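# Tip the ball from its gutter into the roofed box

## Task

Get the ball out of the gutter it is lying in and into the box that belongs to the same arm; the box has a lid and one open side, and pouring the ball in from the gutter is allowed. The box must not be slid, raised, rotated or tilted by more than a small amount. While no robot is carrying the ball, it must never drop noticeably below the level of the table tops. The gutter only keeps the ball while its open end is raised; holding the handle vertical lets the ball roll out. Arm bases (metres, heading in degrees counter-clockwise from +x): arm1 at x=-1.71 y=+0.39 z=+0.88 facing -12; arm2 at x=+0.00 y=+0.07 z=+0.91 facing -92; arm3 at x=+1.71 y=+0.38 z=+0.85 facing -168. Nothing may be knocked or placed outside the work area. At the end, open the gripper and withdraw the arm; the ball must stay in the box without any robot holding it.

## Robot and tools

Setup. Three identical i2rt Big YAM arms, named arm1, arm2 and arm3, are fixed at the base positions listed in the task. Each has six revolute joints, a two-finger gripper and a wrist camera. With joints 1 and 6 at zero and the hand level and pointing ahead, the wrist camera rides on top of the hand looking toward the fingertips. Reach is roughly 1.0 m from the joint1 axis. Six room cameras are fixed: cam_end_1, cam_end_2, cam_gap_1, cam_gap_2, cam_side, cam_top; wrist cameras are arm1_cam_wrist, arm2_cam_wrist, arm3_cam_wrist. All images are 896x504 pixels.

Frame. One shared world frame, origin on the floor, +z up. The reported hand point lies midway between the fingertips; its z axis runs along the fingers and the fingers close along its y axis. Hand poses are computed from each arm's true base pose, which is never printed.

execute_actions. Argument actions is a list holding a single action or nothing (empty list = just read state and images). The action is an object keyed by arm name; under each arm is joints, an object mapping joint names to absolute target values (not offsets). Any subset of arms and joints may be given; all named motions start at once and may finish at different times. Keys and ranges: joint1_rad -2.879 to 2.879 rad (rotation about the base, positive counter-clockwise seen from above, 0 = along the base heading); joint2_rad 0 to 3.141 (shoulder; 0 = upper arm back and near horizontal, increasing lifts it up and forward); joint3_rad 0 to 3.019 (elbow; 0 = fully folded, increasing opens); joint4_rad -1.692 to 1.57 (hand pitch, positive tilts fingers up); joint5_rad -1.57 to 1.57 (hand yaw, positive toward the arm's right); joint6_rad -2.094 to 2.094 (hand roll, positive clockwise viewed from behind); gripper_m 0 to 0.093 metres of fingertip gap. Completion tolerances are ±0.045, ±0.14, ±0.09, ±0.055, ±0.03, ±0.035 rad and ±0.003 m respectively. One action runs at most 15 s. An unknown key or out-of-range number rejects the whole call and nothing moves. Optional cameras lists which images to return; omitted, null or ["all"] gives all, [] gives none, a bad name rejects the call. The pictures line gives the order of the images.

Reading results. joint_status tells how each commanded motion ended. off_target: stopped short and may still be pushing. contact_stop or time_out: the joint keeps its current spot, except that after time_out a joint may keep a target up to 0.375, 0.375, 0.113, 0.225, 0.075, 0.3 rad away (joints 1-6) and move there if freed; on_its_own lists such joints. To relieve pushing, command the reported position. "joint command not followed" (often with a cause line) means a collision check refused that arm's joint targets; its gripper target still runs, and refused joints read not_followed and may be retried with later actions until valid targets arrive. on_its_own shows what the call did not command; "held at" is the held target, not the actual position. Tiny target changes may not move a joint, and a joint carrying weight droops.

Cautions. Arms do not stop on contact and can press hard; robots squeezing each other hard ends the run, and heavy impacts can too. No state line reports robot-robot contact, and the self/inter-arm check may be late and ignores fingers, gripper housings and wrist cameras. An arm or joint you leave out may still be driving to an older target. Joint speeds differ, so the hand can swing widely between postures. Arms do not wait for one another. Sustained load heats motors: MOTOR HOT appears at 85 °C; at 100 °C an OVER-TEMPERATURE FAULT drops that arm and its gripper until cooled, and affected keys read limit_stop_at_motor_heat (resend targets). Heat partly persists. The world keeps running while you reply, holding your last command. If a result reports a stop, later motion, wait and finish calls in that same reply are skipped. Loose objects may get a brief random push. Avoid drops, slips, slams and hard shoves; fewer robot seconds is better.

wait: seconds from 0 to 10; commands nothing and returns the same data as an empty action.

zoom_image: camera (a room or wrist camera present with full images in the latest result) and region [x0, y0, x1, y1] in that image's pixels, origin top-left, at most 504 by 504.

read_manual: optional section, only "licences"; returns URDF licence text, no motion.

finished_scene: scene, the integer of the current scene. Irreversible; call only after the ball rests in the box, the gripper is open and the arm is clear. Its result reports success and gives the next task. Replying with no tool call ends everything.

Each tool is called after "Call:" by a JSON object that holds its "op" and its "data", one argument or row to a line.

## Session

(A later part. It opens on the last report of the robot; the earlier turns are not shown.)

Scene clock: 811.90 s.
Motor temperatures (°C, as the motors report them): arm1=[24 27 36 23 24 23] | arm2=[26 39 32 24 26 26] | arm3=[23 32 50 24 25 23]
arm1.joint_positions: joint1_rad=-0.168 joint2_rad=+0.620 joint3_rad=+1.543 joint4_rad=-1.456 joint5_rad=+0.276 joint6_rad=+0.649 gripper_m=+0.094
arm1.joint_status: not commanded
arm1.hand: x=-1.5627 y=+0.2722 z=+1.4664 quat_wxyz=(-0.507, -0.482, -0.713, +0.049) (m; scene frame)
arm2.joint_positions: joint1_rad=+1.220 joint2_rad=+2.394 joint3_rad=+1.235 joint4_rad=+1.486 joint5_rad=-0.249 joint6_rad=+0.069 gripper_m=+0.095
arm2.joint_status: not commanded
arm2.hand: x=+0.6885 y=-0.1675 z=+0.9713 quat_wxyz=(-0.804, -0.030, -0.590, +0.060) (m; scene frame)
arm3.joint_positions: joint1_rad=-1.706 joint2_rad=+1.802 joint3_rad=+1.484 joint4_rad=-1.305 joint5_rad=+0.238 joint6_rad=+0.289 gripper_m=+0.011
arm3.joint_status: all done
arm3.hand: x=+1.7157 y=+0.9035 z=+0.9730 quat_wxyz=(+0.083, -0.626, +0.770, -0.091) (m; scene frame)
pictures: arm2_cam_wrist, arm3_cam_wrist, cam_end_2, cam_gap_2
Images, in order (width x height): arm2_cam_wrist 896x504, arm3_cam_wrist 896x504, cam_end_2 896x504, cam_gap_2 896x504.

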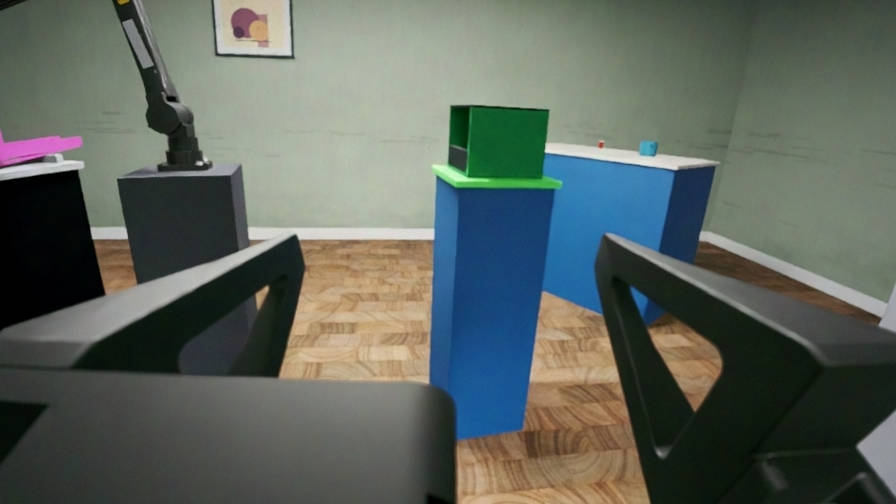

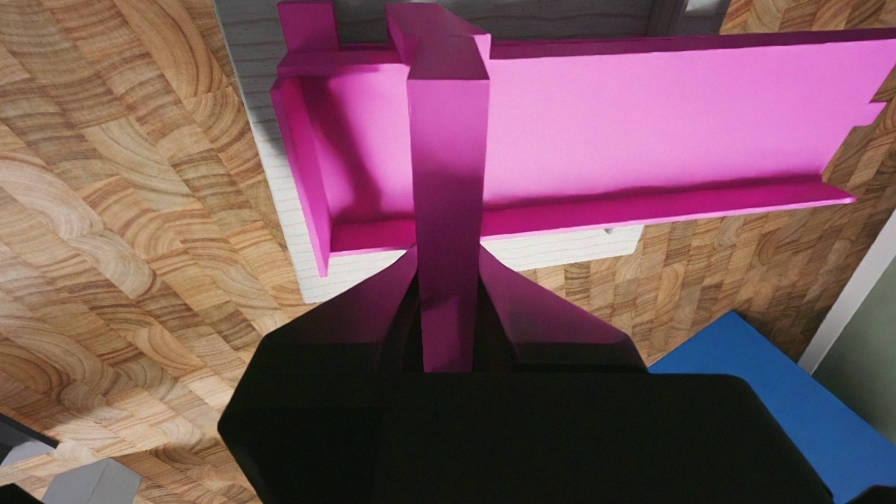

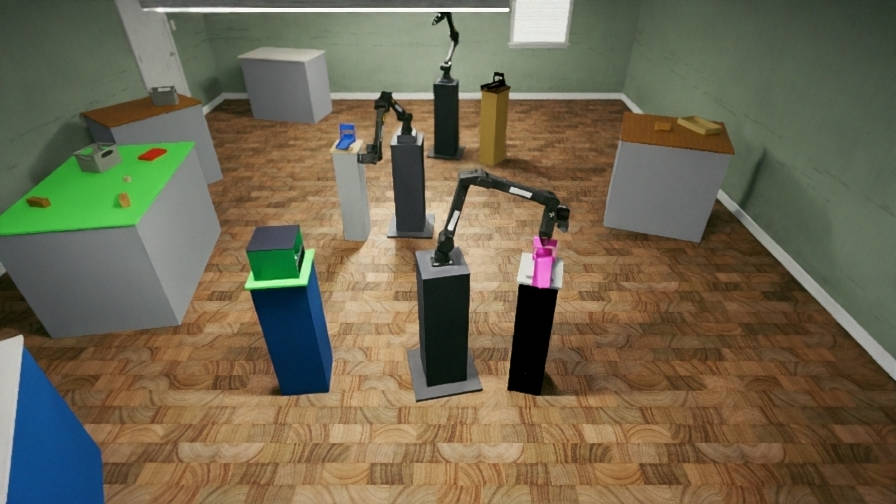

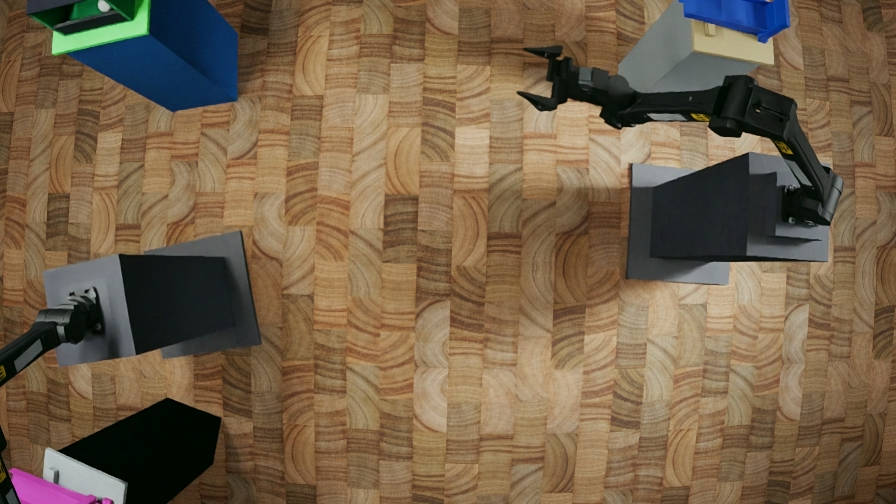

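Call:
{"op": "execute_actions", "data": {
  "actions": [
    {"arm3": {"joints": {"gripper_m": 0.06}}}
  ],
  "cameras": ["arm3_cam_wrist"]
}}

Call:
{"op": "execute_actions", "data": {
  "actions": [
    {"arm3": {"joints": {"joint2_rad": 1.45, "gripper_m": 0.09}}}
  ],
  "cameras": ["arm2_cam_wrist", "arm3_cam_wrist", "cam_end_2", "cam_gap_2"]
}}

Scene clock: 822.47 s.
Motor temperatures (°C, as the motors report them): arm1=[24 27 36 23 24 23] | arm2=[26 39 32 24 26 26] | arm3=[23 34 49 24 25 23]
arm1.joint_positions: joint1_rad=-0.168 joint2_rad=+0.620 joint3_rad=+1.543 joint4_rad=-1.456 joint5_rad=+0.276 joint6_rad=+0.649 gripper_m=+0.094
arm1.joint_status: not commanded
arm1.hand: x=-1.5627 y=+0.2722 z=+1.4664 quat_wxyz=(-0.507, -0.482, -0.713, +0.049) (m; scene frame)
arm2.joint_positions: joint1_rad=+1.220 joint2_rad=+2.394 joint3_rad=+1.235 joint4_rad=+1.486 joint5_rad=-0.249 joint6_rad=+0.069 gripper_m=+0.095
arm2.joint_status: not commanded
arm2.hand: x=+0.6885 y=-0.1675 z=+0.9713 quat_wxyz=(-0.804, -0.030, -0.590, +0.060) (m; scene frame)
arm3.joint_positions: joint1_rad=-1.706 joint2_rad=+1.794 joint3_rad=+1.484 joint4_rad=-1.304 joint5_rad=+0.238 joint6_rad=+0.289 gripper_m=+0.060
arm3.joint_status: all done
arm3.hand: x=+1.7157 y=+0.9037 z=+0.9769 quat_wxyz=(+0.085, -0.625, +0.771, -0.088) (m; scene frame)
pictures: arm3_cam_wrist
Images, in order (width x height): arm3_cam_wrist 896x504.

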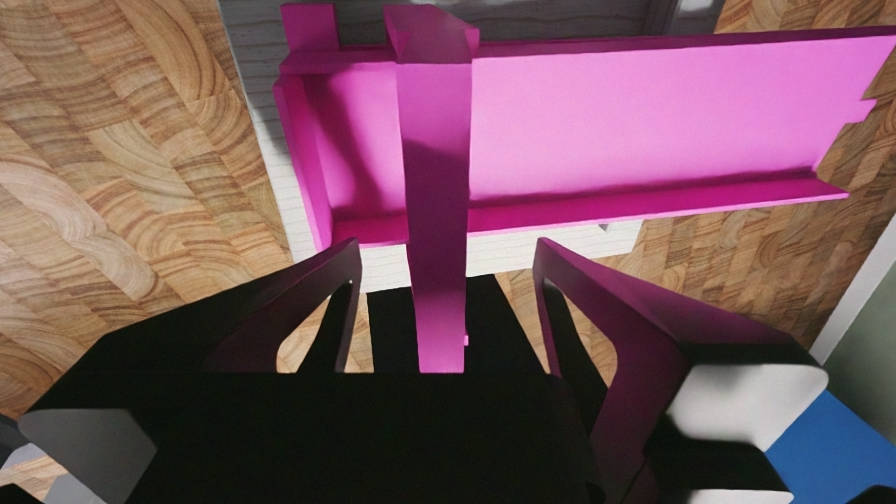

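Scene clock: 823.80 s.
Motor temperatures (°C, as the motors report them): arm1=[24 27 36 23 24 23] | arm2=[26 39 32 24 26 26] | arm3=[23 34 49 24 25 23]
arm1.joint_positions: joint1_rad=-0.168 joint2_rad=+0.620 joint3_rad=+1.543 joint4_rad=-1.456 joint5_rad=+0.276 joint6_rad=+0.649 gripper_m=+0.094
arm1.joint_status: not commanded
arm1.hand: x=-1.5627 y=+0.2722 z=+1.4664 quat_wxyz=(-0.507, -0.482, -0.713, +0.049) (m; scene frame)
arm2.joint_positions: joint1_rad=+1.220 joint2_rad=+2.394 joint3_rad=+1.235 joint4_rad=+1.486 joint5_rad=-0.249 joint6_rad=+0.069 gripper_m=+0.095
arm2.joint_status: not commanded
arm2.hand: x=+0.6885 y=-0.1675 z=+0.9713 quat_wxyz=(-0.804, -0.030, -0.590, +0.060) (m; scene frame)
arm3.joint_positions: joint1_rad=-1.706 joint2_rad=+1.453 joint3_rad=+1.484 joint4_rad=-1.304 joint5_rad=+0.238 joint6_rad=+0.289 gripper_m=+0.090
arm3.joint_status: all done
arm3.hand: x=+1.7172 y=+0.8764 z=+1.1458 quat_wxyz=(+0.180, -0.603, +0.775, +0.052) (m; scene frame)
pictures: arm2_cam_wrist, arm3_cam_wrist, cam_end_2, cam_gap_2
Images, in order (width x height): arm2_cam_wrist 896x504, arm3_cam_wrist 896x504, cam_end_2 896x504, cam_gap_2 896x504.

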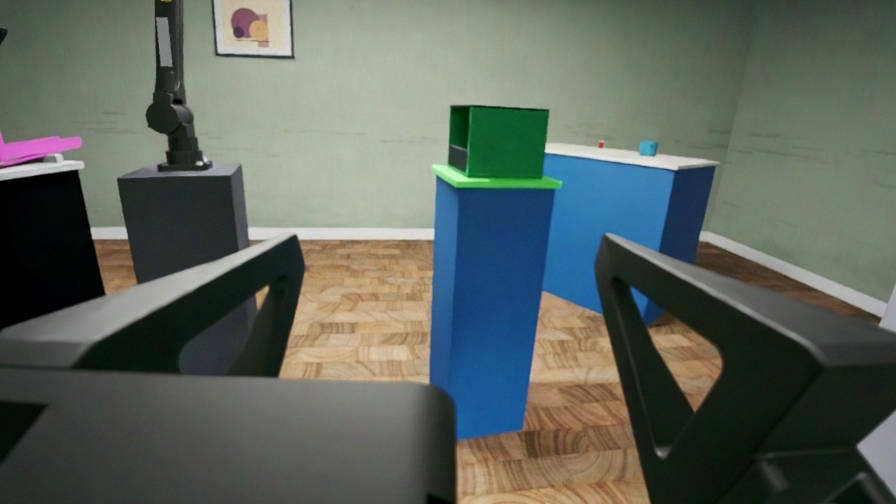

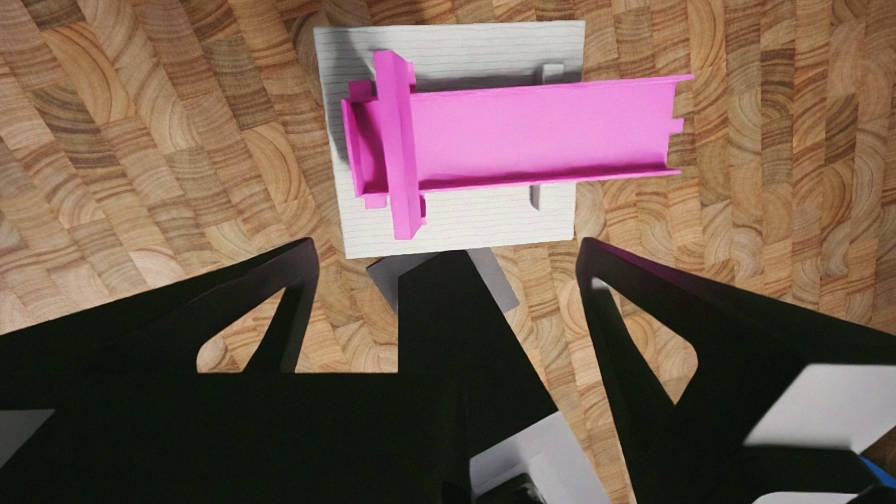

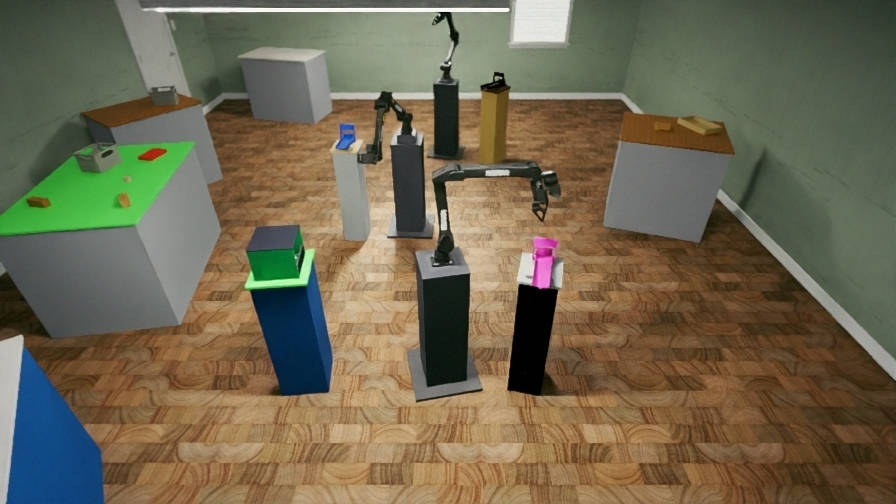

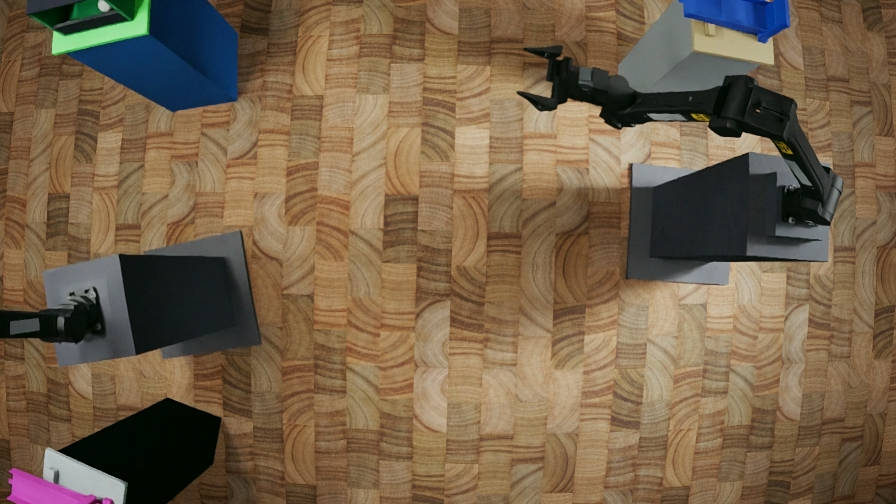

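Call:
{"op": "finished_scene", "data": {
  "scene": 1
}}

The scene is finished: the task was done.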